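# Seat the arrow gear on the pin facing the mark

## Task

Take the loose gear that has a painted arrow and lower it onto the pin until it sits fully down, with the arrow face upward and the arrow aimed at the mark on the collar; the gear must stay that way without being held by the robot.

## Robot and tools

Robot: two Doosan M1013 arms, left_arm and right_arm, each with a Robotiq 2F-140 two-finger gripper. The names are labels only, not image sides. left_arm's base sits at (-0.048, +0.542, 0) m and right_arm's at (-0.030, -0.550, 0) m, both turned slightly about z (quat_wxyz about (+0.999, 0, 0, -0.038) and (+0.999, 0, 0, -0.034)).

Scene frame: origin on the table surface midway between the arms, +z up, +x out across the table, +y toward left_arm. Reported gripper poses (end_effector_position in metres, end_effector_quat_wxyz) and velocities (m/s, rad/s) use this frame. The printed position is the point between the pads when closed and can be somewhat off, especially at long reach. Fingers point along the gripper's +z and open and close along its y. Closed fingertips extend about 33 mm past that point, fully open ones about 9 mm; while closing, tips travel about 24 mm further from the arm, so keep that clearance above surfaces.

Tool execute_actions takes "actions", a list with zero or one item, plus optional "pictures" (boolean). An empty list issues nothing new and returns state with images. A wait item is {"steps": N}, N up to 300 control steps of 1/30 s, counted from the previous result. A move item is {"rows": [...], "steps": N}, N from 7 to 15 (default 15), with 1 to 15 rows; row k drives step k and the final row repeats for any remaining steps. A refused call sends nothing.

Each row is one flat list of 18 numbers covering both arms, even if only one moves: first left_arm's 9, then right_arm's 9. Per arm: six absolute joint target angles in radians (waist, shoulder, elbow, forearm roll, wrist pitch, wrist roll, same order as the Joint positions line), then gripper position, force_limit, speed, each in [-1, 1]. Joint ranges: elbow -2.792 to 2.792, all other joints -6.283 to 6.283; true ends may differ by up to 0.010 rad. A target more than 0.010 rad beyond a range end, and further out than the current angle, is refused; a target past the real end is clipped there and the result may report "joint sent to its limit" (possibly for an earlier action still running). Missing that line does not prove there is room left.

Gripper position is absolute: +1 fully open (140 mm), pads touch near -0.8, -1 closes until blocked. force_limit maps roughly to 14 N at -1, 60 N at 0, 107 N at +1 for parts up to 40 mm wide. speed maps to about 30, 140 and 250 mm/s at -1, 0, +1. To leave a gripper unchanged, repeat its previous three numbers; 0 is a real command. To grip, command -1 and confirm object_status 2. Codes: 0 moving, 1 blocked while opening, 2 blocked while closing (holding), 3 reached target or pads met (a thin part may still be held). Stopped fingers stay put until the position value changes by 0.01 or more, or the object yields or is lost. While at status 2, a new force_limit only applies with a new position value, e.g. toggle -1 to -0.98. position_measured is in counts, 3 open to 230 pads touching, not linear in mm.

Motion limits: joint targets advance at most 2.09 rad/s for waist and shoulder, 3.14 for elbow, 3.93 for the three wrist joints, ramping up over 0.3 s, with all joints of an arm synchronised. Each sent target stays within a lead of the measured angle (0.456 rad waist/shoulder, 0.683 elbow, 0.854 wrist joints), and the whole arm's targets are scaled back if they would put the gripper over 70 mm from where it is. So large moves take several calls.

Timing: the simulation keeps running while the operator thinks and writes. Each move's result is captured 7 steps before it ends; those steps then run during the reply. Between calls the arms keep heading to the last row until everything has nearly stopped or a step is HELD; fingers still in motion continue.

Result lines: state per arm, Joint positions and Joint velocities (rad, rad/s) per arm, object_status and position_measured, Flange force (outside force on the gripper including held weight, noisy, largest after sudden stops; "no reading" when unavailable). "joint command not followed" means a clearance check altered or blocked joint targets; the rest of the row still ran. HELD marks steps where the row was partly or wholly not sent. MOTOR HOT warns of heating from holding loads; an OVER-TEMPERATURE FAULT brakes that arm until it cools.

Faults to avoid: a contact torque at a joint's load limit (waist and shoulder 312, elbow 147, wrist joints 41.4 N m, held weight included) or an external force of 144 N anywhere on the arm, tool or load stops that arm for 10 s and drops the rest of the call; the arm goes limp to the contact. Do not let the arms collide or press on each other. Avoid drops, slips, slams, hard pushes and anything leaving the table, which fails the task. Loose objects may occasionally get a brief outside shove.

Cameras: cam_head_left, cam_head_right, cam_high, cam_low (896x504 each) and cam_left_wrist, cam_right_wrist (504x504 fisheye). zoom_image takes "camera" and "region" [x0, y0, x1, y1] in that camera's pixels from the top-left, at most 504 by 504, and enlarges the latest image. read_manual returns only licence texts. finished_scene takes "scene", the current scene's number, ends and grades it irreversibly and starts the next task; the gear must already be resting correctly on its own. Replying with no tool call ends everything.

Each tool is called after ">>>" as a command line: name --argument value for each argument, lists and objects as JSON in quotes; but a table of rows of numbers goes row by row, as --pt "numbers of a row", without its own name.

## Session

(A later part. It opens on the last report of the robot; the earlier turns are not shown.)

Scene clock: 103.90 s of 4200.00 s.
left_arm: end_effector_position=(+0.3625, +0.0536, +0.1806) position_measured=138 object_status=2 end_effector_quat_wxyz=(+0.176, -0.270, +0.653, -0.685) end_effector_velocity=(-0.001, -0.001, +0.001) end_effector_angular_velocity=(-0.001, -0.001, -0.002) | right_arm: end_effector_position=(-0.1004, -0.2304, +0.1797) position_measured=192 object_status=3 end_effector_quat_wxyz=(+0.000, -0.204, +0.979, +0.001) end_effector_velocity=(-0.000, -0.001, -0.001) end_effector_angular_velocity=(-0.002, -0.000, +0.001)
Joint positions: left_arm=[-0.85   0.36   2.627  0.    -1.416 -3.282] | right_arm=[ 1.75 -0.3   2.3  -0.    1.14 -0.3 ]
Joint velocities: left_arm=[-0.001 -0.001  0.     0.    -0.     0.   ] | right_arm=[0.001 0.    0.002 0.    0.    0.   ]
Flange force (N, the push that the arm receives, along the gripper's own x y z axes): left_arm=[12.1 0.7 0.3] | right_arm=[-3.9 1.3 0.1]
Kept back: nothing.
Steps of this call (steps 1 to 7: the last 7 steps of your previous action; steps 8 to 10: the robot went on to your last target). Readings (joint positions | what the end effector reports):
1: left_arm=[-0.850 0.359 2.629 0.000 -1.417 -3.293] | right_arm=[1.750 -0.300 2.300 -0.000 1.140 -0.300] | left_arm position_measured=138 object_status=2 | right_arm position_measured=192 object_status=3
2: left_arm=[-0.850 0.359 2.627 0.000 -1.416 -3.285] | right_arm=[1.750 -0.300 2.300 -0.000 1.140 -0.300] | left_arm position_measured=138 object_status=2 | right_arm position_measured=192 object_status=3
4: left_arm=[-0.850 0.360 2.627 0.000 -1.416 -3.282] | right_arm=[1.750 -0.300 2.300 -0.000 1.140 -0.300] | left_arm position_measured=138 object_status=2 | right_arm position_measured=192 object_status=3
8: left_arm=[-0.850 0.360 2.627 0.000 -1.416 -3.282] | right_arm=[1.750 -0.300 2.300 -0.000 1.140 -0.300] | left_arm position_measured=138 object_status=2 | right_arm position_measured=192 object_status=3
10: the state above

>>> execute_actions --actions '[{"rows":[[-0.8503,0.3596,2.627,0,-1.4158,-3.2815,0.36,1,0,1.75,-0.3,2.3,0,1.14,-0.3,-0.5,0,0],[-0.8503,0.3596,2.627,0,-1.4158,-3.2815,0.36,1,0,1.75,-0.3,2.3,0,1.14,-0.3,-0.5,0,0],[-0.8503,0.3596,2.627,0,-1.4158,-3.2815,0.36,1,0,1.75,-0.3,2.3,0,1.14,-0.3,-0.5,0,0],[-0.8503,0.3596,2.627,0,-1.4158,-3.2815,0.36,1,0,1.75,-0.3,2.3,0,1.14,-0.3,-0.5,0,0],[-0.8503,0.3596,2.627,0,-1.4158,-3.1416,0.36,1,0,1.75,-0.3,2.3,0,1.14,-0.3,-0.5,0,0]],"steps":13}]'

>>> execute_actions --actions '[{"rows":[[-0.8503,0.3634,2.615,0,-1.4074,-3.1416,0.36,1,0,1.75,-0.3,2.3,0,1.14,-0.3,-0.5,0,0],[-0.8503,0.3672,2.6025,0,-1.399,-3.1416,0.36,1,0,1.75,-0.3,2.3,0,1.14,-0.3,-0.5,0,0],[-0.8503,0.371,2.59,0,-1.3905,-3.1416,0.36,1,0,1.75,-0.3,2.3,0,1.14,-0.3,-0.5,0,0],[-0.8503,0.3748,2.578,0,-1.382,-3.1416,0.36,1,0,1.75,-0.3,2.3,0,1.14,-0.3,-0.5,0,0],[-0.8503,0.3786,2.566,0,-1.3735,-3.1416,0.36,1,0,1.75,-0.3,2.3,0,1.14,-0.3,-0.5,0,0],[-0.8503,0.3824,2.5535,0,-1.3651,-3.1416,0.36,1,0,1.75,-0.3,2.3,0,1.14,-0.3,-0.5,0,0]],"steps":11}]'

>>> execute_actions --actions '[{"rows":[[-0.8503,0.3824,2.5535,0,-1.3651,-3.1416,-1,1,-0.5,1.75,-0.3,2.3,0,1.14,-0.3,-0.5,0,0]],"steps":15}]'

>>> execute_actions --actions '[{"steps":10}]' --pictures true

Scene clock: 105.43 s of 4200.00 s.
left_arm: end_effector_position=(+0.3625, +0.0536, +0.1804) position_measured=104 object_status=0 end_effector_quat_wxyz=(+0.179, -0.268, +0.655, -0.684) end_effector_velocity=(-0.001, +0.000, -0.001) end_effector_angular_velocity=(+0.240, -0.315, -0.002) | right_arm: end_effector_position=(-0.1004, -0.2304, +0.1797) position_measured=192 object_status=3 end_effector_quat_wxyz=(+0.000, -0.204, +0.979, +0.001) end_effector_velocity=(-0.000, -0.001, -0.001) end_effector_angular_velocity=(-0.000, -0.000, +0.001)
Joint positions: left_arm=[-0.85   0.36   2.627 -0.    -1.415 -3.274] | right_arm=[ 1.75 -0.3   2.3  -0.    1.14 -0.3 ]
Joint velocities: left_arm=[-0.001  0.001  0.002  0.001 -0.     0.396] | right_arm=[ 0.001 -0.     0.001  0.    -0.001 -0.   ]
Flange force (N, the push that the arm receives, along the gripper's own x y z axes): left_arm=[16.5 7.7 0.9] | right_arm=[-3.5 0.1 -2.1]
Steps of this call (steps 1 to 30: the robot went on to your last target; steps 31 to 40: nothing new was sent; steps 41 to 46: the first 6 steps of this action). Readings (joint positions | what the end effector reports):
41: left_arm=[-0.850 0.360 2.627 0.000 -1.416 -3.281] | right_arm=[1.750 -0.300 2.300 -0.000 1.140 -0.300] | left_arm position_measured=138 object_status=0 | right_arm position_measured=192 object_status=3
42: left_arm=[-0.850 0.360 2.627 -0.000 -1.416 -3.281] | right_arm=[1.750 -0.300 2.300 -0.000 1.140 -0.300] | left_arm position_measured=138 object_status=0 | right_arm position_measured=192 object_status=3
44: left_arm=[-0.850 0.360 2.627 -0.000 -1.415 -3.281] | right_arm=[1.750 -0.300 2.300 -0.000 1.140 -0.300] | left_arm position_measured=120 object_status=0 | right_arm position_measured=192 object_status=3
46: the state above

Scene clock: 105.80 s of 4200.00 s.
left_arm: end_effector_position=(+0.3711, +0.0423, +0.1806) position_measured=84 object_status=3 end_effector_quat_wxyz=(+0.224, -0.224, +0.671, -0.671) end_effector_velocity=(+0.114, -0.156, +0.001) end_effector_angular_velocity=(-0.004, -0.002, -0.004) | right_arm: end_effector_position=(-0.1004, -0.2304, +0.1797) position_measured=192 object_status=3 end_effector_quat_wxyz=(+0.000, -0.204, +0.979, +0.001) end_effector_velocity=(+0.000, +0.001, +0.001) end_effector_angular_velocity=(+0.003, +0.001, -0.002)
Joint positions: left_arm=[-0.85   0.367  2.602 -0.    -1.399 -3.142] | right_arm=[ 1.75 -0.3   2.3  -0.    1.14 -0.3 ]
Joint velocities: left_arm=[-0.002  0.106 -0.345  0.002  0.235 -0.001] | right_arm=[-0.002 -0.    -0.002  0.    -0.001 -0.   ]
Flange force (N, the push that the arm receives, along the gripper's own x y z axes): left_arm=[15.5 10.9 3.1] | right_arm=[-1.2 -0.7 -2.1]
Steps of this call (steps 1 to 7: the last 7 steps of your previous action; steps 8 to 11: the first 4 steps of this action). Readings (joint positions | what the end effector reports):
8: left_arm=[-0.850 0.360 2.627 -0.000 -1.416 -3.142] | right_arm=[1.750 -0.300 2.300 -0.000 1.140 -0.300] | left_arm position_measured=84 object_status=0 | right_arm position_measured=192 object_status=3
9: left_arm=[-0.850 0.361 2.623 -0.000 -1.413 -3.142] | right_arm=[1.750 -0.300 2.300 -0.000 1.140 -0.300] | left_arm position_measured=84 object_status=3 | right_arm position_measured=192 object_status=3
11: the state above

Scene clock: 106.30 s of 4200.00 s.
left_arm: end_effector_position=(+0.3872, +0.0208, +0.1807) position_measured=111 object_status=0 end_effector_quat_wxyz=(+0.224, -0.224, +0.671, -0.671) end_effector_velocity=(-0.000, +0.000, -0.000) end_effector_angular_velocity=(+0.000, -0.001, -0.001) | right_arm: end_effector_position=(-0.1004, -0.2304, +0.1797) position_measured=192 object_status=3 end_effector_quat_wxyz=(+0.000, -0.204, +0.979, +0.001) end_effector_velocity=(-0.001, +0.001, -0.000) end_effector_angular_velocity=(+0.002, +0.000, +0.003)
Joint positions: left_arm=[-0.85   0.382  2.553 -0.    -1.365 -3.142] | right_arm=[ 1.75 -0.3   2.3  -0.    1.14 -0.3 ]
Joint velocities: left_arm=[ 0.     0.     0.     0.001 -0.001  0.001] | right_arm=[ 0.003  0.    -0.     0.    -0.002 -0.   ]
Flange force (N, the push that the arm receives, along the gripper's own x y z axes): left_arm=[13.1 -27.5 -35.8] | right_arm=[-4.2 -0.3 -2.3]
Steps of this call (steps 1 to 7: the last 7 steps of your previous action; steps 8 to 15: the first 8 steps of this action). Readings (joint positions | what the end effector reports):
8: left_arm=[-0.850 0.382 2.554 -0.000 -1.365 -3.142] | right_arm=[1.750 -0.300 2.300 0.000 1.140 -0.300] | left_arm position_measured=84 object_status=0 | right_arm position_measured=192 object_status=3
9: left_arm=[-0.850 0.382 2.554 -0.000 -1.365 -3.142] | right_arm=[1.750 -0.300 2.300 -0.000 1.140 -0.300] | left_arm position_measured=86 object_status=0 | right_arm position_measured=192 object_status=3
11: left_arm=[-0.850 0.382 2.554 -0.000 -1.365 -3.142] | right_arm=[1.750 -0.300 2.300 -0.000 1.140 -0.300] | left_arm position_measured=95 object_status=0 | right_arm position_measured=192 object_status=3
15: the state above

Scene clock: 106.63 s of 4200.00 s.
left_arm: end_effector_position=(+0.3872, +0.0208, +0.1806) position_measured=111 object_status=2 end_effector_quat_wxyz=(+0.224, -0.224, +0.671, -0.671) end_effector_velocity=(+0.000, -0.001, +0.001) end_effector_angular_velocity=(-0.001, -0.000, -0.001) | right_arm: end_effector_position=(-0.1004, -0.2304, +0.1797) position_measured=192 object_status=3 end_effector_quat_wxyz=(+0.000, -0.204, +0.979, +0.001) end_effector_velocity=(-0.001, +0.000, +0.000) end_effector_angular_velocity=(+0.001, +0.000, +0.002)
Joint positions: left_arm=[-0.85   0.382  2.553 -0.    -1.365 -3.142] | right_arm=[ 1.75 -0.3   2.3  -0.    1.14 -0.3 ]
Joint velocities: left_arm=[-0.    -0.001 -0.001  0.001  0.001 -0.   ] | right_arm=[ 0.002  0.    -0.001  0.    -0.    -0.   ]
Flange force (N, the push that the arm receives, along the gripper's own x y z axes): left_arm=[14.0 -30.4 -37.3] | right_arm=[-3.6 -1.4 -2.1]
Kept back: nothing.
Steps of this call (steps 1 to 7: the last 7 steps of your previous action; steps 8 to 10: the robot went on to your last target). Readings (joint positions | what the end effector reports):
1: left_arm=[-0.850 0.382 2.553 -0.000 -1.365 -3.142] | right_arm=[1.750 -0.300 2.300 -0.000 1.140 -0.300] | left_arm position_measured=111 object_status=0 | right_arm position_measured=192 object_status=3
2: left_arm=[-0.850 0.382 2.553 -0.000 -1.365 -3.142] | right_arm=[1.750 -0.300 2.300 -0.000 1.140 -0.300] | left_arm position_measured=111 object_status=0 | right_arm position_measured=192 object_status=3
4: left_arm=[-0.850 0.382 2.553 -0.000 -1.365 -3.142] | right_arm=[1.750 -0.300 2.300 -0.000 1.140 -0.300] | left_arm position_measured=111 object_status=0 | right_arm position_measured=192 object_status=3
8: left_arm=[-0.850 0.382 2.553 -0.000 -1.365 -3.142] | right_arm=[1.750 -0.300 2.300 -0.000 1.140 -0.300] | left_arm position_measured=111 object_status=2 | right_arm position_measured=192 object_status=3
10: the state above

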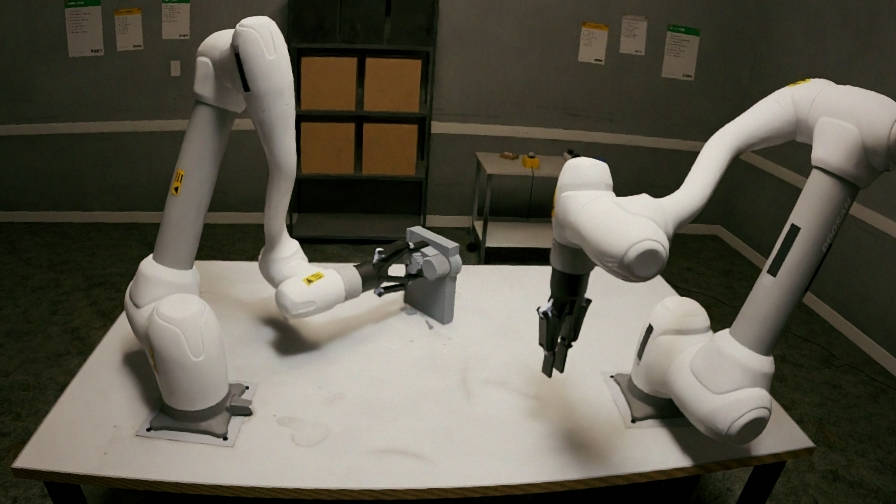

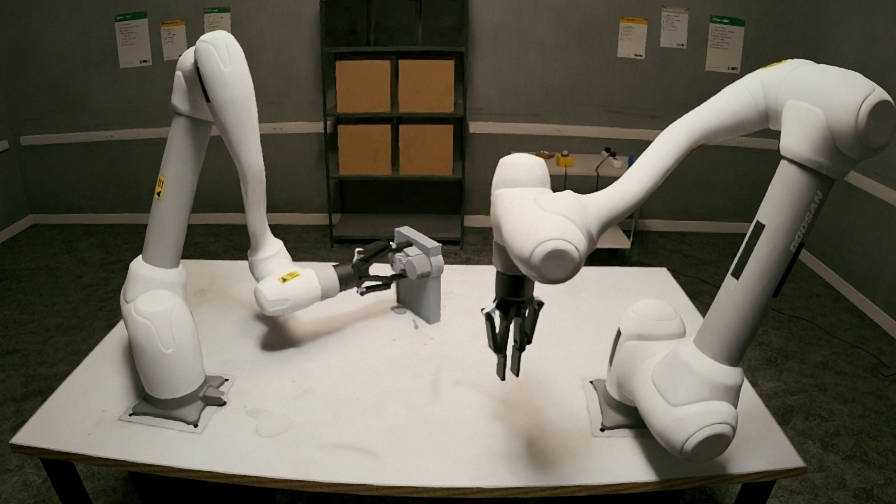

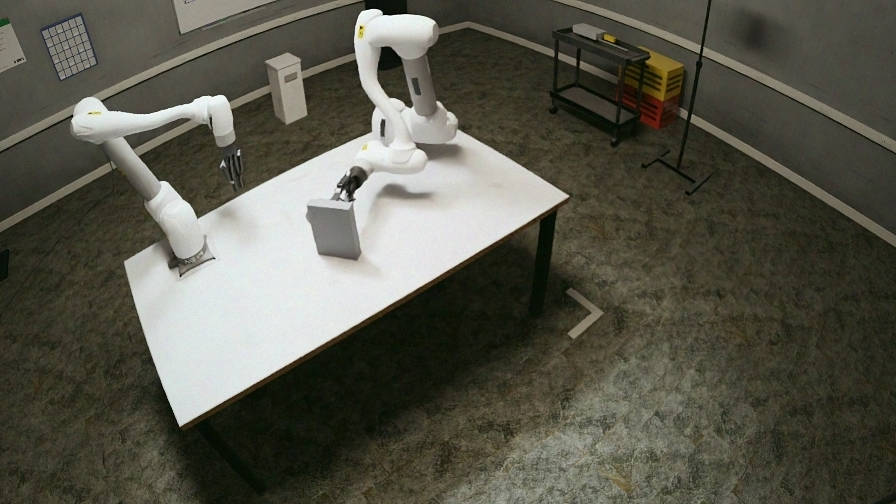

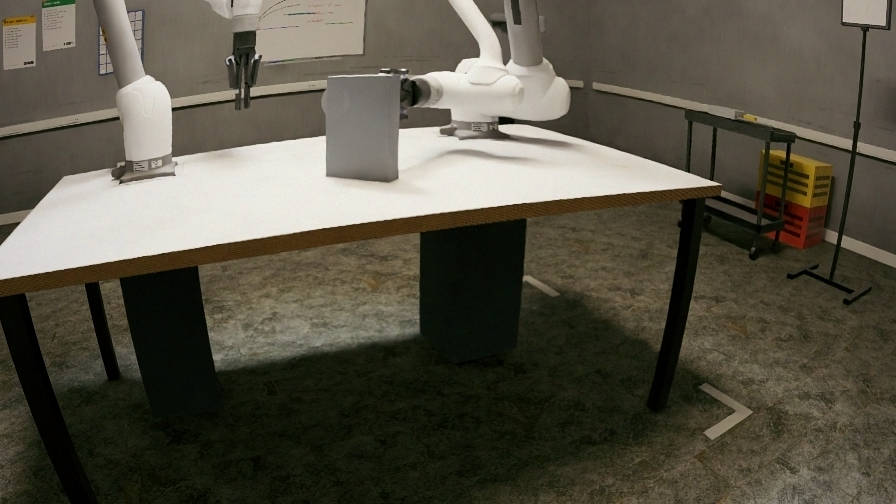

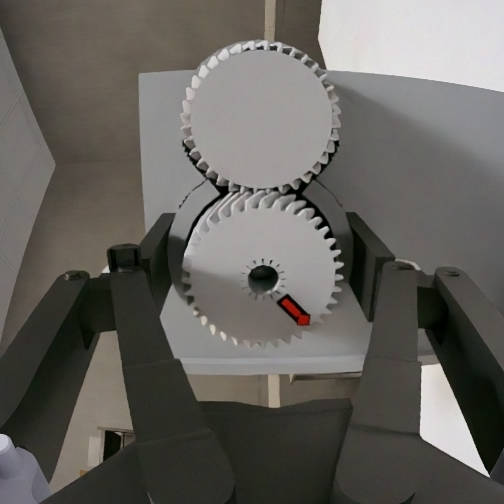

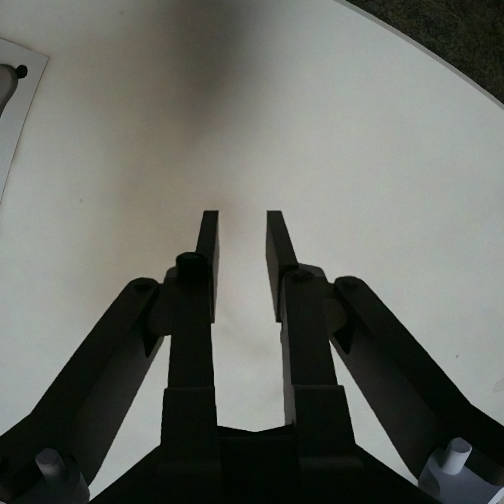

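>>> execute_actions --actions '[{"rows":[[-0.8503,0.3824,2.5535,0,-1.3685,-3.1416,-1,1,-0.5,1.75,-0.3,2.3,0,1.14,-0.3,-0.5,0,0],[-0.8503,0.3716,2.549,0,-1.3429,-3.1416,-1,1,-0.5,1.75,-0.3,2.3,0,1.14,-0.3,-0.5,0,0],[-0.8503,0.3609,2.5445,0,-1.3168,-3.1416,-1,1,-0.5,1.75,-0.3,2.3,0,1.14,-0.3,-0.5,0,0],[-0.8503,0.3501,2.5399,0,-1.2906,-3.1416,-1,1,-0.5,1.75,-0.3,2.3,0,1.14,-0.3,-0.5,0,0],[-0.8503,0.3394,2.5354,0,-1.2644,-3.1416,-1,1,-0.5,1.75,-0.3,2.3,0,1.14,-0.3,-0.5,0,0],[-0.8503,0.3299,2.5303,0,-1.2388,-3.1416,-1,1,-0.5,1.75,-0.3,2.3,0,1.14,-0.3,-0.5,0,0],[-0.8503,0.3204,2.5252,0,-1.2133,-3.1416,-1,1,-0.5,1.75,-0.3,2.3,0,1.14,-0.3,-0.5,0,0],[-0.8503,0.3108,2.52,0,-1.1877,-3.1416,-1,1,-0.5,1.75,-0.3,2.3,0,1.14,-0.3,-0.5,0,0],[-0.8503,0.3013,2.5149,0,-1.1621,-3.1416,-1,1,-0.5,1.75,-0.3,2.3,0,1.14,-0.3,-0.5,0,0]],"steps":12}]'

>>> execute_actions --actions '[{"steps":10}]'

Scene clock: 107.33 s of 4200.00 s.
left_arm: end_effector_position=(+0.3893, +0.0180, +0.1825) position_measured=111 object_status=2 end_effector_quat_wxyz=(+0.222, -0.226, +0.676, -0.665) end_effector_velocity=(+0.033, -0.045, +0.024) end_effector_angular_velocity=(+0.224, +0.168, -0.001) | right_arm: end_effector_position=(-0.1004, -0.2304, +0.1797) position_measured=192 object_status=3 end_effector_quat_wxyz=(+0.000, -0.204, +0.979, +0.001) end_effector_velocity=(-0.000, -0.000, +0.000) end_effector_angular_velocity=(-0.000, +0.000, +0.001)
Joint positions: left_arm=[-0.85   0.363  2.546  0.    -1.322 -3.142] | right_arm=[ 1.75 -0.3   2.3  -0.    1.14 -0.3 ]
Joint velocities: left_arm=[-0.    -0.29  -0.124  0.001  0.694 -0.   ] | right_arm=[ 0.001  0.    -0.     0.     0.    -0.   ]
Flange force (N, the push that the arm receives, along the gripper's own x y z axes): left_arm=[10.5 -5.3 -31.8] | right_arm=[-2.3 1.1 -1.8]
Steps of this call (steps 1 to 15: the robot went on to your last target; step 16: nothing new was sent; steps 17 to 21: the first 5 steps of this action). Readings (joint positions | what the end effector reports):
17: left_arm=[-0.850 0.382 2.553 -0.000 -1.365 -3.142] | right_arm=[1.750 -0.300 2.300 0.000 1.140 -0.300] | left_arm position_measured=111 object_status=2 | right_arm position_measured=192 object_status=3
18: left_arm=[-0.850 0.382 2.554 0.000 -1.366 -3.142] | right_arm=[1.750 -0.300 2.300 -0.000 1.140 -0.300] | left_arm position_measured=111 object_status=2 | right_arm position_measured=192 object_status=3
20: left_arm=[-0.850 0.373 2.550 0.000 -1.345 -3.142] | right_arm=[1.750 -0.300 2.300 -0.000 1.140 -0.300] | left_arm position_measured=111 object_status=2 | right_arm position_measured=192 object_status=3
21: the state above

Scene clock: 107.67 s of 4200.00 s.
left_arm: end_effector_position=(+0.3968, +0.0080, +0.1871) position_measured=111 object_status=2 end_effector_quat_wxyz=(+0.214, -0.233, +0.698, -0.642) end_effector_velocity=(-0.000, -0.002, +0.000) end_effector_angular_velocity=(+0.001, -0.000, -0.003) | right_arm: end_effector_position=(-0.1004, -0.2304, +0.1797) position_measured=192 object_status=3 end_effector_quat_wxyz=(+0.000, -0.204, +0.979, +0.001) end_effector_velocity=(-0.000, +0.000, -0.000) end_effector_angular_velocity=(+0.000, -0.001, +0.002)
Joint positions: left_arm=[-0.85   0.301  2.515  0.    -1.162 -3.142] | right_arm=[ 1.75 -0.3   2.3  -0.    1.14 -0.3 ]
Joint velocities: left_arm=[-0.001 -0.    -0.002  0.002  0.003  0.   ] | right_arm=[ 0.001  0.     0.    -0.001 -0.001 -0.   ]
Flange force (N, the push that the arm receives, along the gripper's own x y z axes): left_arm=[8.2 22.0 -15.4] | right_arm=[-3.3 0.3 -0.9]
Kept back: nothing.
Steps of this call (steps 1 to 7: the last 7 steps of your previous action; steps 8 to 10: the robot went on to your last target). Readings (joint positions | what the end effector reports):
1: left_arm=[-0.850 0.353 2.542 0.000 -1.298 -3.142] | right_arm=[1.750 -0.300 2.300 -0.000 1.140 -0.300] | left_arm position_measured=111 object_status=2 | right_arm position_measured=192 object_status=3
2: left_arm=[-0.850 0.343 2.537 0.000 -1.273 -3.142] | right_arm=[1.750 -0.300 2.300 -0.000 1.140 -0.300] | left_arm position_measured=111 object_status=2 | right_arm position_measured=192 object_status=3
4: left_arm=[-0.850 0.324 2.527 0.000 -1.222 -3.142] | right_arm=[1.750 -0.300 2.300 -0.000 1.140 -0.300] | left_arm position_measured=111 object_status=2 | right_arm position_measured=192 object_status=3
8: left_arm=[-0.850 0.302 2.515 0.000 -1.163 -3.142] | right_arm=[1.750 -0.300 2.300 -0.000 1.140 -0.300] | left_arm position_measured=111 object_status=2 | right_arm position_measured=192 object_status=3
10: the state above

>>> execute_actions --actions '[{"rows":[[-0.8503,0.2958,2.5111,0,-1.1455,-3.1416,-1,1,-0.5,1.75,-0.3,2.3,0,1.14,-0.3,-0.5,0,0],[-0.8503,0.2875,2.5053,0,-1.1205,-3.1416,-1,1,-0.5,1.75,-0.3,2.3,0,1.14,-0.3,-0.5,0,0],[-0.8503,0.2782,2.4987,0,-1.0922,-3.1416,-1,1,-0.5,1.75,-0.3,2.3,0,1.14,-0.3,-0.5,0,0],[-0.8503,0.2682,2.4918,0,-1.0623,-3.1416,-1,1,-0.5,1.75,-0.3,2.3,0,1.14,-0.3,-0.5,0,0],[-0.8503,0.2588,2.4834,0,-1.03,-3.1416,-1,1,-0.5,1.75,-0.3,2.3,0,1.14,-0.3,-0.5,0,0],[-0.8503,0.2494,2.4751,0,-0.9977,-3.1416,-1,1,-0.5,1.75,-0.3,2.3,0,1.14,-0.3,-0.5,0,0],[-0.8503,0.24,2.4667,0,-0.9654,-3.1416,-1,1,-0.5,1.75,-0.3,2.3,0,1.14,-0.3,-0.5,0,0],[-0.8503,0.2323,2.4577,0,-0.9342,-3.1416,-1,1,-0.5,1.75,-0.3,2.3,0,1.14,-0.3,-0.5,0,0],[-0.8503,0.2247,2.4487,0,-0.9029,-3.1416,-1,1,-0.5,1.75,-0.3,2.3,0,1.14,-0.3,-0.5,0,0],[-0.8503,0.217,2.4397,0,-0.8717,-3.1416,-1,1,-0.5,1.75,-0.3,2.3,0,1.14,-0.3,-0.5,0,0],[-0.8503,0.2115,2.4311,0,-0.8446,-3.1416,-1,1,-0.5,1.75,-0.3,2.3,0,1.14,-0.3,-0.5,0,0],[-0.8503,0.2061,2.4225,0,-0.8174,-3.1416,-1,1,-0.5,1.75,-0.3,2.3,0,1.14,-0.3,-0.5,0,0],[-0.8503,0.2015,2.4153,0,-0.7948,-3.1416,-1,1,-0.5,1.75,-0.3,2.3,0,1.14,-0.3,-0.5,0,0],[-0.8503,0.1988,2.411,0,-0.7812,-3.1416,-1,1,-0.5,1.75,-0.3,2.3,0,1.14,-0.3,-0.5,0,0]],"steps":15}]'

>>> execute_actions --actions '[{"steps":12}]'

Scene clock: 108.57 s of 4200.00 s.
left_arm: end_effector_position=(+0.4044, -0.0022, +0.1903) position_measured=111 object_status=2 end_effector_quat_wxyz=(+0.207, -0.240, +0.719, -0.619) end_effector_velocity=(+0.047, -0.060, +0.019) end_effector_angular_velocity=(+0.321, +0.242, +0.003) | right_arm: end_effector_position=(-0.1004, -0.2304, +0.1797) position_measured=192 object_status=3 end_effector_quat_wxyz=(+0.000, -0.204, +0.979, +0.001) end_effector_velocity=(-0.000, +0.000, +0.000) end_effector_angular_velocity=(+0.000, -0.000, +0.002)
Joint positions: left_arm=[-0.85   0.254  2.479  0.    -1.013 -3.142] | right_arm=[ 1.75 -0.3   2.3  -0.    1.14 -0.3 ]
Joint velocities: left_arm=[ 0.002 -0.263 -0.232 -0.002  0.896  0.   ] | right_arm=[ 0.002 -0.    -0.001 -0.     0.001  0.   ]
Flange force (N, the push that the arm receives, along the gripper's own x y z axes): left_arm=[1.7 12.3 -24.3] | right_arm=[-2.0 0.2 -2.7]
Steps of this call (steps 1 to 19: the robot went on to your last target; steps 20 to 27: the first 8 steps of this action). Readings (joint positions | what the end effector reports):
20: left_arm=[-0.850 0.301 2.515 0.000 -1.162 -3.142] | right_arm=[1.750 -0.300 2.300 -0.000 1.140 -0.300] | left_arm position_measured=111 object_status=2 | right_arm position_measured=192 object_status=3
21: left_arm=[-0.850 0.299 2.514 0.000 -1.156 -3.142] | right_arm=[1.750 -0.300 2.300 -0.000 1.140 -0.300] | left_arm position_measured=111 object_status=2 | right_arm position_measured=192 object_status=3
23: left_arm=[-0.850 0.288 2.506 0.000 -1.122 -3.142] | right_arm=[1.750 -0.300 2.300 0.000 1.140 -0.300] | left_arm position_measured=111 object_status=2 | right_arm position_measured=192 object_status=3
27: the state above

Scene clock: 108.97 s of 4200.00 s.
left_arm: end_effector_position=(+0.4168, -0.0187, +0.1937) position_measured=111 object_status=2 end_effector_quat_wxyz=(+0.193, -0.251, +0.751, -0.579) end_effector_velocity=(-0.001, +0.001, -0.002) end_effector_angular_velocity=(+0.004, +0.003, +0.000) | right_arm: end_effector_position=(-0.1004, -0.2304, +0.1797) position_measured=192 object_status=3 end_effector_quat_wxyz=(+0.000, -0.204, +0.979, +0.001) end_effector_velocity=(-0.001, -0.000, -0.000) end_effector_angular_velocity=(+0.000, +0.001, +0.001)
Joint positions: left_arm=[-0.85   0.199  2.411  0.    -0.781 -3.142] | right_arm=[ 1.75 -0.3   2.3  -0.    1.14 -0.3 ]
Joint velocities: left_arm=[-0.     0.001  0.001 -0.     0.003 -0.   ] | right_arm=[ 0.001 -0.     0.     0.001 -0.001  0.   ]
Flange force (N, the push that the arm receives, along the gripper's own x y z axes): left_arm=[-2.7 24.0 0.6] | right_arm=[-1.2 -0.4 -2.8]
Kept back: nothing.
Steps of this call (steps 1 to 7: the last 7 steps of your previous action; steps 8 to 12: the robot went on to your last target). Readings (joint positions | what the end effector reports):
1: left_arm=[-0.850 0.245 2.471 0.000 -0.982 -3.142] | right_arm=[1.750 -0.300 2.300 -0.000 1.140 -0.300] | left_arm position_measured=111 object_status=2 | right_arm position_measured=192 object_status=3
2: left_arm=[-0.850 0.237 2.462 0.000 -0.951 -3.142] | right_arm=[1.750 -0.300 2.300 -0.000 1.140 -0.300] | left_arm position_measured=111 object_status=2 | right_arm position_measured=192 object_status=3
4: left_arm=[-0.850 0.222 2.445 0.000 -0.890 -3.142] | right_arm=[1.750 -0.300 2.300 -0.000 1.140 -0.300] | left_arm position_measured=111 object_status=2 | right_arm position_measured=192 object_status=3
8: left_arm=[-0.850 0.201 2.413 0.000 -0.790 -3.142] | right_arm=[1.750 -0.300 2.300 -0.000 1.140 -0.300] | left_arm position_measured=111 object_status=2 | right_arm position_measured=192 object_status=3
12: the state above

>>> execute_actions --actions '[{"rows":[[-0.8503,0.1957,2.405,0,-0.7632,-3.1416,-1,1,-0.5,1.75,-0.3,2.3,0,1.14,-0.3,-0.5,0,0],[-0.8503,0.1912,2.3961,0,-0.7365,-3.1416,-1,1,-0.5,1.75,-0.3,2.3,0,1.14,-0.3,-0.5,0,0],[-0.8503,0.1871,2.387,0,-0.71,-3.1416,-1,1,-0.5,1.75,-0.3,2.3,0,1.14,-0.3,-0.5,0,0],[-0.8503,0.1823,2.3747,0,-0.6753,-3.1416,-1,1,-0.5,1.75,-0.3,2.3,0,1.14,-0.3,-0.5,0,0],[-0.8503,0.1781,2.3621,0,-0.641,-3.1416,-1,1,-0.5,1.75,-0.3,2.3,0,1.14,-0.3,-0.5,0,0],[-0.8503,0.1746,2.3494,0,-0.6073,-3.1416,-1,1,-0.5,1.75,-0.3,2.3,0,1.14,-0.3,-0.5,0,0],[-0.8503,0.1717,2.3365,0,-0.574,-3.1416,-1,1,-0.5,1.75,-0.3,2.3,0,1.14,-0.3,-0.5,0,0],[-0.8503,0.1694,2.3234,0,-0.541,-3.1416,-1,1,-0.5,1.75,-0.3,2.3,0,1.14,-0.3,-0.5,0,0],[-0.8503,0.1677,2.3102,0,-0.5087,-3.1416,-1,1,-0.5,1.75,-0.3,2.3,0,1.14,-0.3,-0.5,0,0],[-0.8503,0.1666,2.2968,0,-0.4767,-3.1416,-1,1,-0.5,1.75,-0.3,2.3,0,1.14,-0.3,-0.5,0,0],[-0.8503,0.166,2.2832,0,-0.4451,-3.1416,-1,1,-0.5,1.75,-0.3,2.3,0,1.14,-0.3,-0.5,0,0],[-0.8503,0.1659,2.2694,0,-0.4137,-3.1416,-1,1,-0.5,1.75,-0.3,2.3,0,1.14,-0.3,-0.5,0,0],[-0.8503,0.1663,2.2555,0,-0.3828,-3.1416,-1,1,-0.5,1.75,-0.3,2.3,0,1.14,-0.3,-0.5,0,0],[-0.8503,0.1669,2.2462,0,-0.3624,-3.1416,-1,1,-0.5,1.75,-0.3,2.3,0,1.14,-0.3,-0.5,0,0],[-0.8503,0.1672,2.2415,0,-0.3522,-3.1416,-1,1,-0.5,1.75,-0.3,2.3,0,1.14,-0.3,-0.5,0,0]],"steps":15}]'

>>> execute_actions --actions '[{"steps":16}]' --pictures true

>>> zoom_image --camera "cam_left_wrist" --region '[160,160,360,360]'

Scene clock: 109.90 s of 4200.00 s.
left_arm: end_effector_position=(+0.4260, -0.0309, +0.1945) position_measured=111 object_status=2 end_effector_quat_wxyz=(+0.183, -0.258, +0.774, -0.549) end_effector_velocity=(+0.058, -0.077, +0.005) end_effector_angular_velocity=(+0.384, +0.289, +0.000) | right_arm: end_effector_position=(-0.1004, -0.2304, +0.1797) position_measured=192 object_status=3 end_effector_quat_wxyz=(+0.000, -0.204, +0.979, +0.001) end_effector_velocity=(+0.000, +0.000, +0.001) end_effector_angular_velocity=(+0.001, -0.000, -0.000)
Joint positions: left_arm=[-0.85   0.177  2.356  0.    -0.625 -3.142] | right_arm=[ 1.75 -0.3   2.3  -0.    1.14 -0.3 ]
Joint velocities: left_arm=[ 0.    -0.097 -0.359 -0.     0.936  0.   ] | right_arm=[-0.    -0.    -0.001 -0.    -0.     0.   ]
Flange force (N, the push that the arm receives, along the gripper's own x y z axes): left_arm=[-5.2 9.9 -3.4] | right_arm=[-0.4 1.5 -1.5]
Steps of this call (steps 1 to 20: the robot went on to your last target; steps 21 to 28: the first 8 steps of this action). Readings (joint positions | what the end effector reports):
21: left_arm=[-0.850 0.199 2.411 0.000 -0.781 -3.142] | right_arm=[1.750 -0.300 2.300 -0.000 1.140 -0.300] | left_arm position_measured=111 object_status=2 | right_arm position_measured=192 object_status=3
22: left_arm=[-0.850 0.198 2.409 0.000 -0.774 -3.142] | right_arm=[1.750 -0.300 2.300 -0.000 1.140 -0.300] | left_arm position_measured=111 object_status=2 | right_arm position_measured=192 object_status=3
24: left_arm=[-0.850 0.192 2.397 0.000 -0.739 -3.142] | right_arm=[1.750 -0.300 2.300 -0.000 1.140 -0.300] | left_arm position_measured=111 object_status=2 | right_arm position_measured=192 object_status=3
28: the state above

Scene clock: 110.43 s of 4200.00 s.
left_arm: end_effector_position=(+0.4432, -0.0537, +0.1932) position_measured=111 object_status=2 end_effector_quat_wxyz=(+0.163, -0.271, +0.812, -0.490) end_effector_velocity=(-0.001, -0.000, -0.001) end_effector_angular_velocity=(+0.003, +0.001, -0.002) | right_arm: end_effector_position=(-0.1004, -0.2304, +0.1797) position_measured=192 object_status=3 end_effector_quat_wxyz=(+0.000, -0.204, +0.979, +0.001) end_effector_velocity=(+0.000, +0.000, +0.000) end_effector_angular_velocity=(+0.000, -0.000, -0.000)
Joint positions: left_arm=[-0.85   0.167  2.242  0.    -0.352 -3.142] | right_arm=[ 1.75 -0.3   2.3  -0.    1.14 -0.3 ]
Joint velocities: left_arm=[-0.001 -0.     0.     0.001  0.003  0.   ] | right_arm=[-0.  0. -0. -0.  0.  0.]
Flange force (N, the push that the arm receives, along the gripper's own x y z axes): left_arm=no reading | right_arm=[-2.5 -1.0 -2.3]
Kept back: nothing.
Steps of this call (steps 1 to 7: the last 7 steps of your previous action; steps 8 to 16: the robot went on to your last target). Readings (joint positions | what the end effector reports):
1: left_arm=[-0.850 0.174 2.344 0.000 -0.593 -3.142] | right_arm=[1.750 -0.300 2.300 -0.000 1.140 -0.300] | left_arm position_measured=111 object_status=2 | right_arm position_measured=192 object_status=3
2: left_arm=[-0.850 0.171 2.331 0.000 -0.561 -3.142] | right_arm=[1.750 -0.300 2.300 -0.000 1.140 -0.300] | left_arm position_measured=111 object_status=2 | right_arm position_measured=192 object_status=3
4: left_arm=[-0.850 0.168 2.304 0.000 -0.496 -3.142] | right_arm=[1.750 -0.300 2.300 -0.000 1.140 -0.300] | left_arm position_measured=111 object_status=2 | right_arm position_measured=192 object_status=3
8: left_arm=[-0.850 0.166 2.253 0.000 -0.377 -3.142] | right_arm=[1.750 -0.300 2.300 0.000 1.140 -0.300] | left_arm position_measured=111 object_status=2 | right_arm position_measured=192 object_status=3
16: the state above

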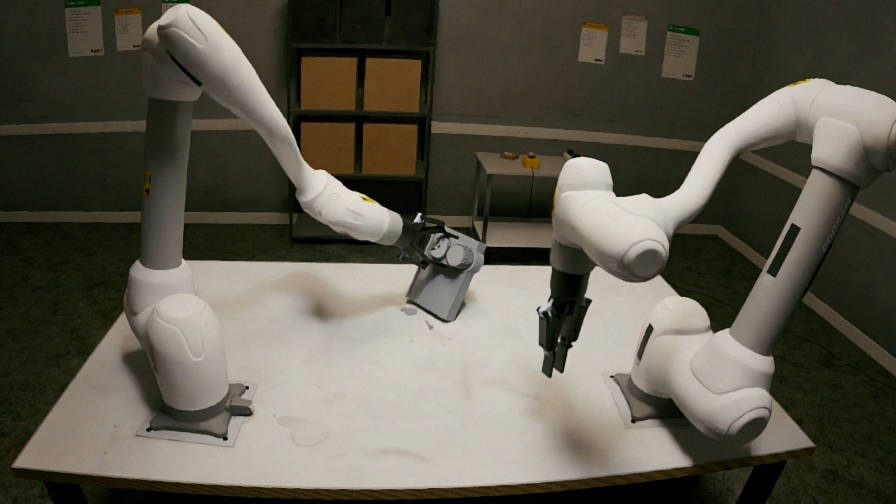

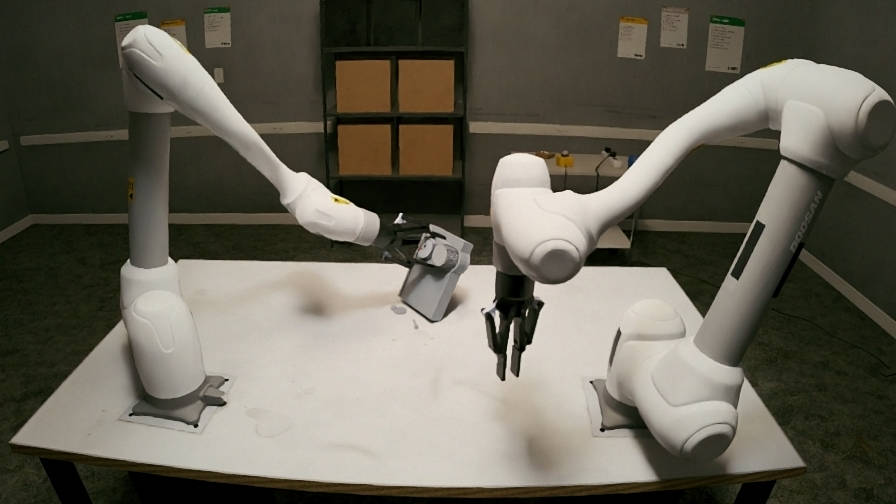

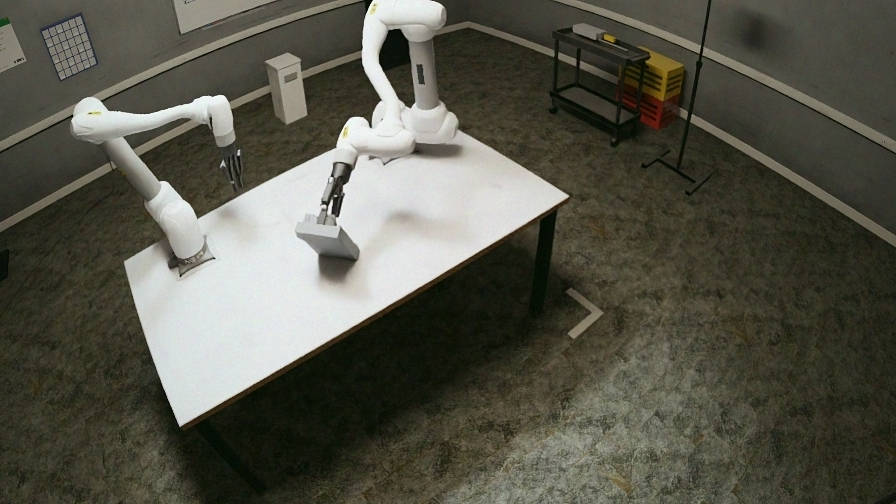

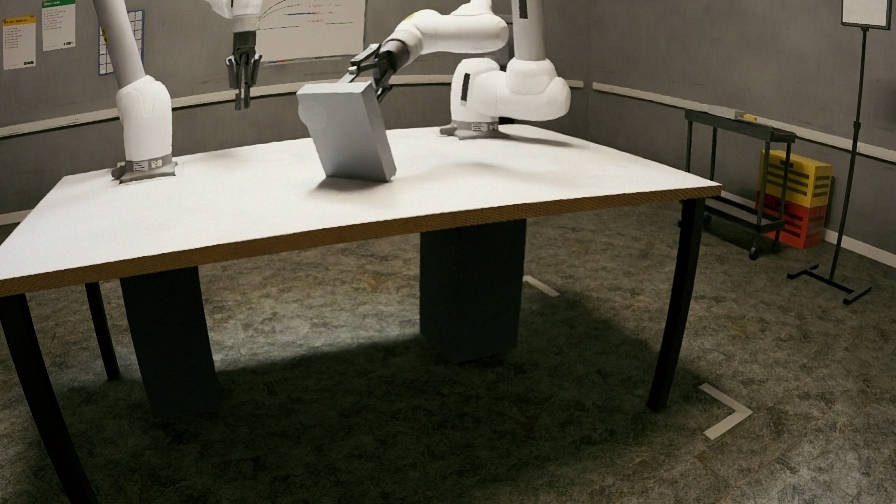

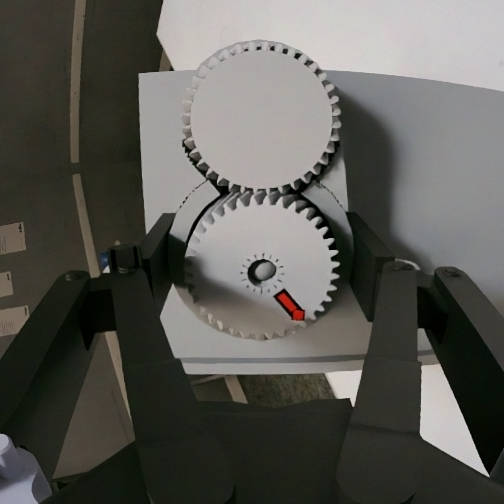

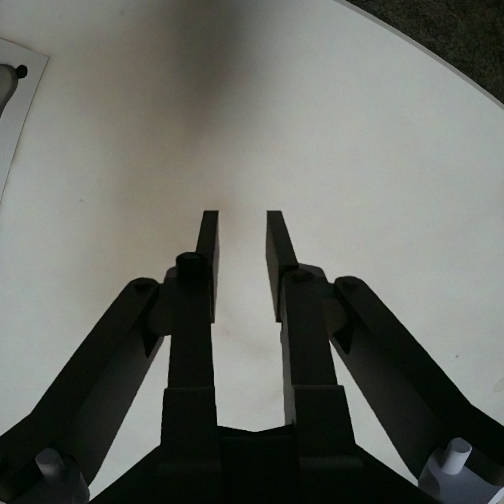

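Region (160, 160, 360, 360) of cam_left_wrist's 504x504 image, scaled by 2.520, with more detail than that image has.

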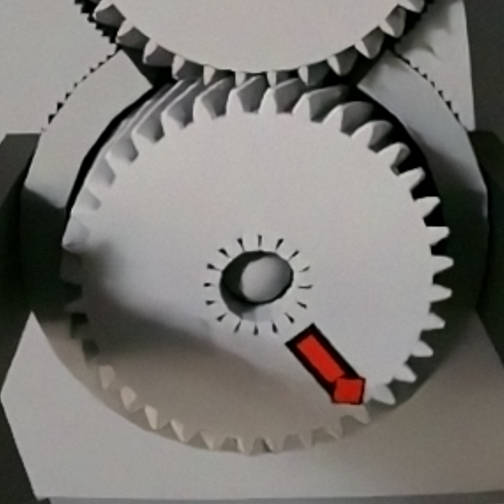

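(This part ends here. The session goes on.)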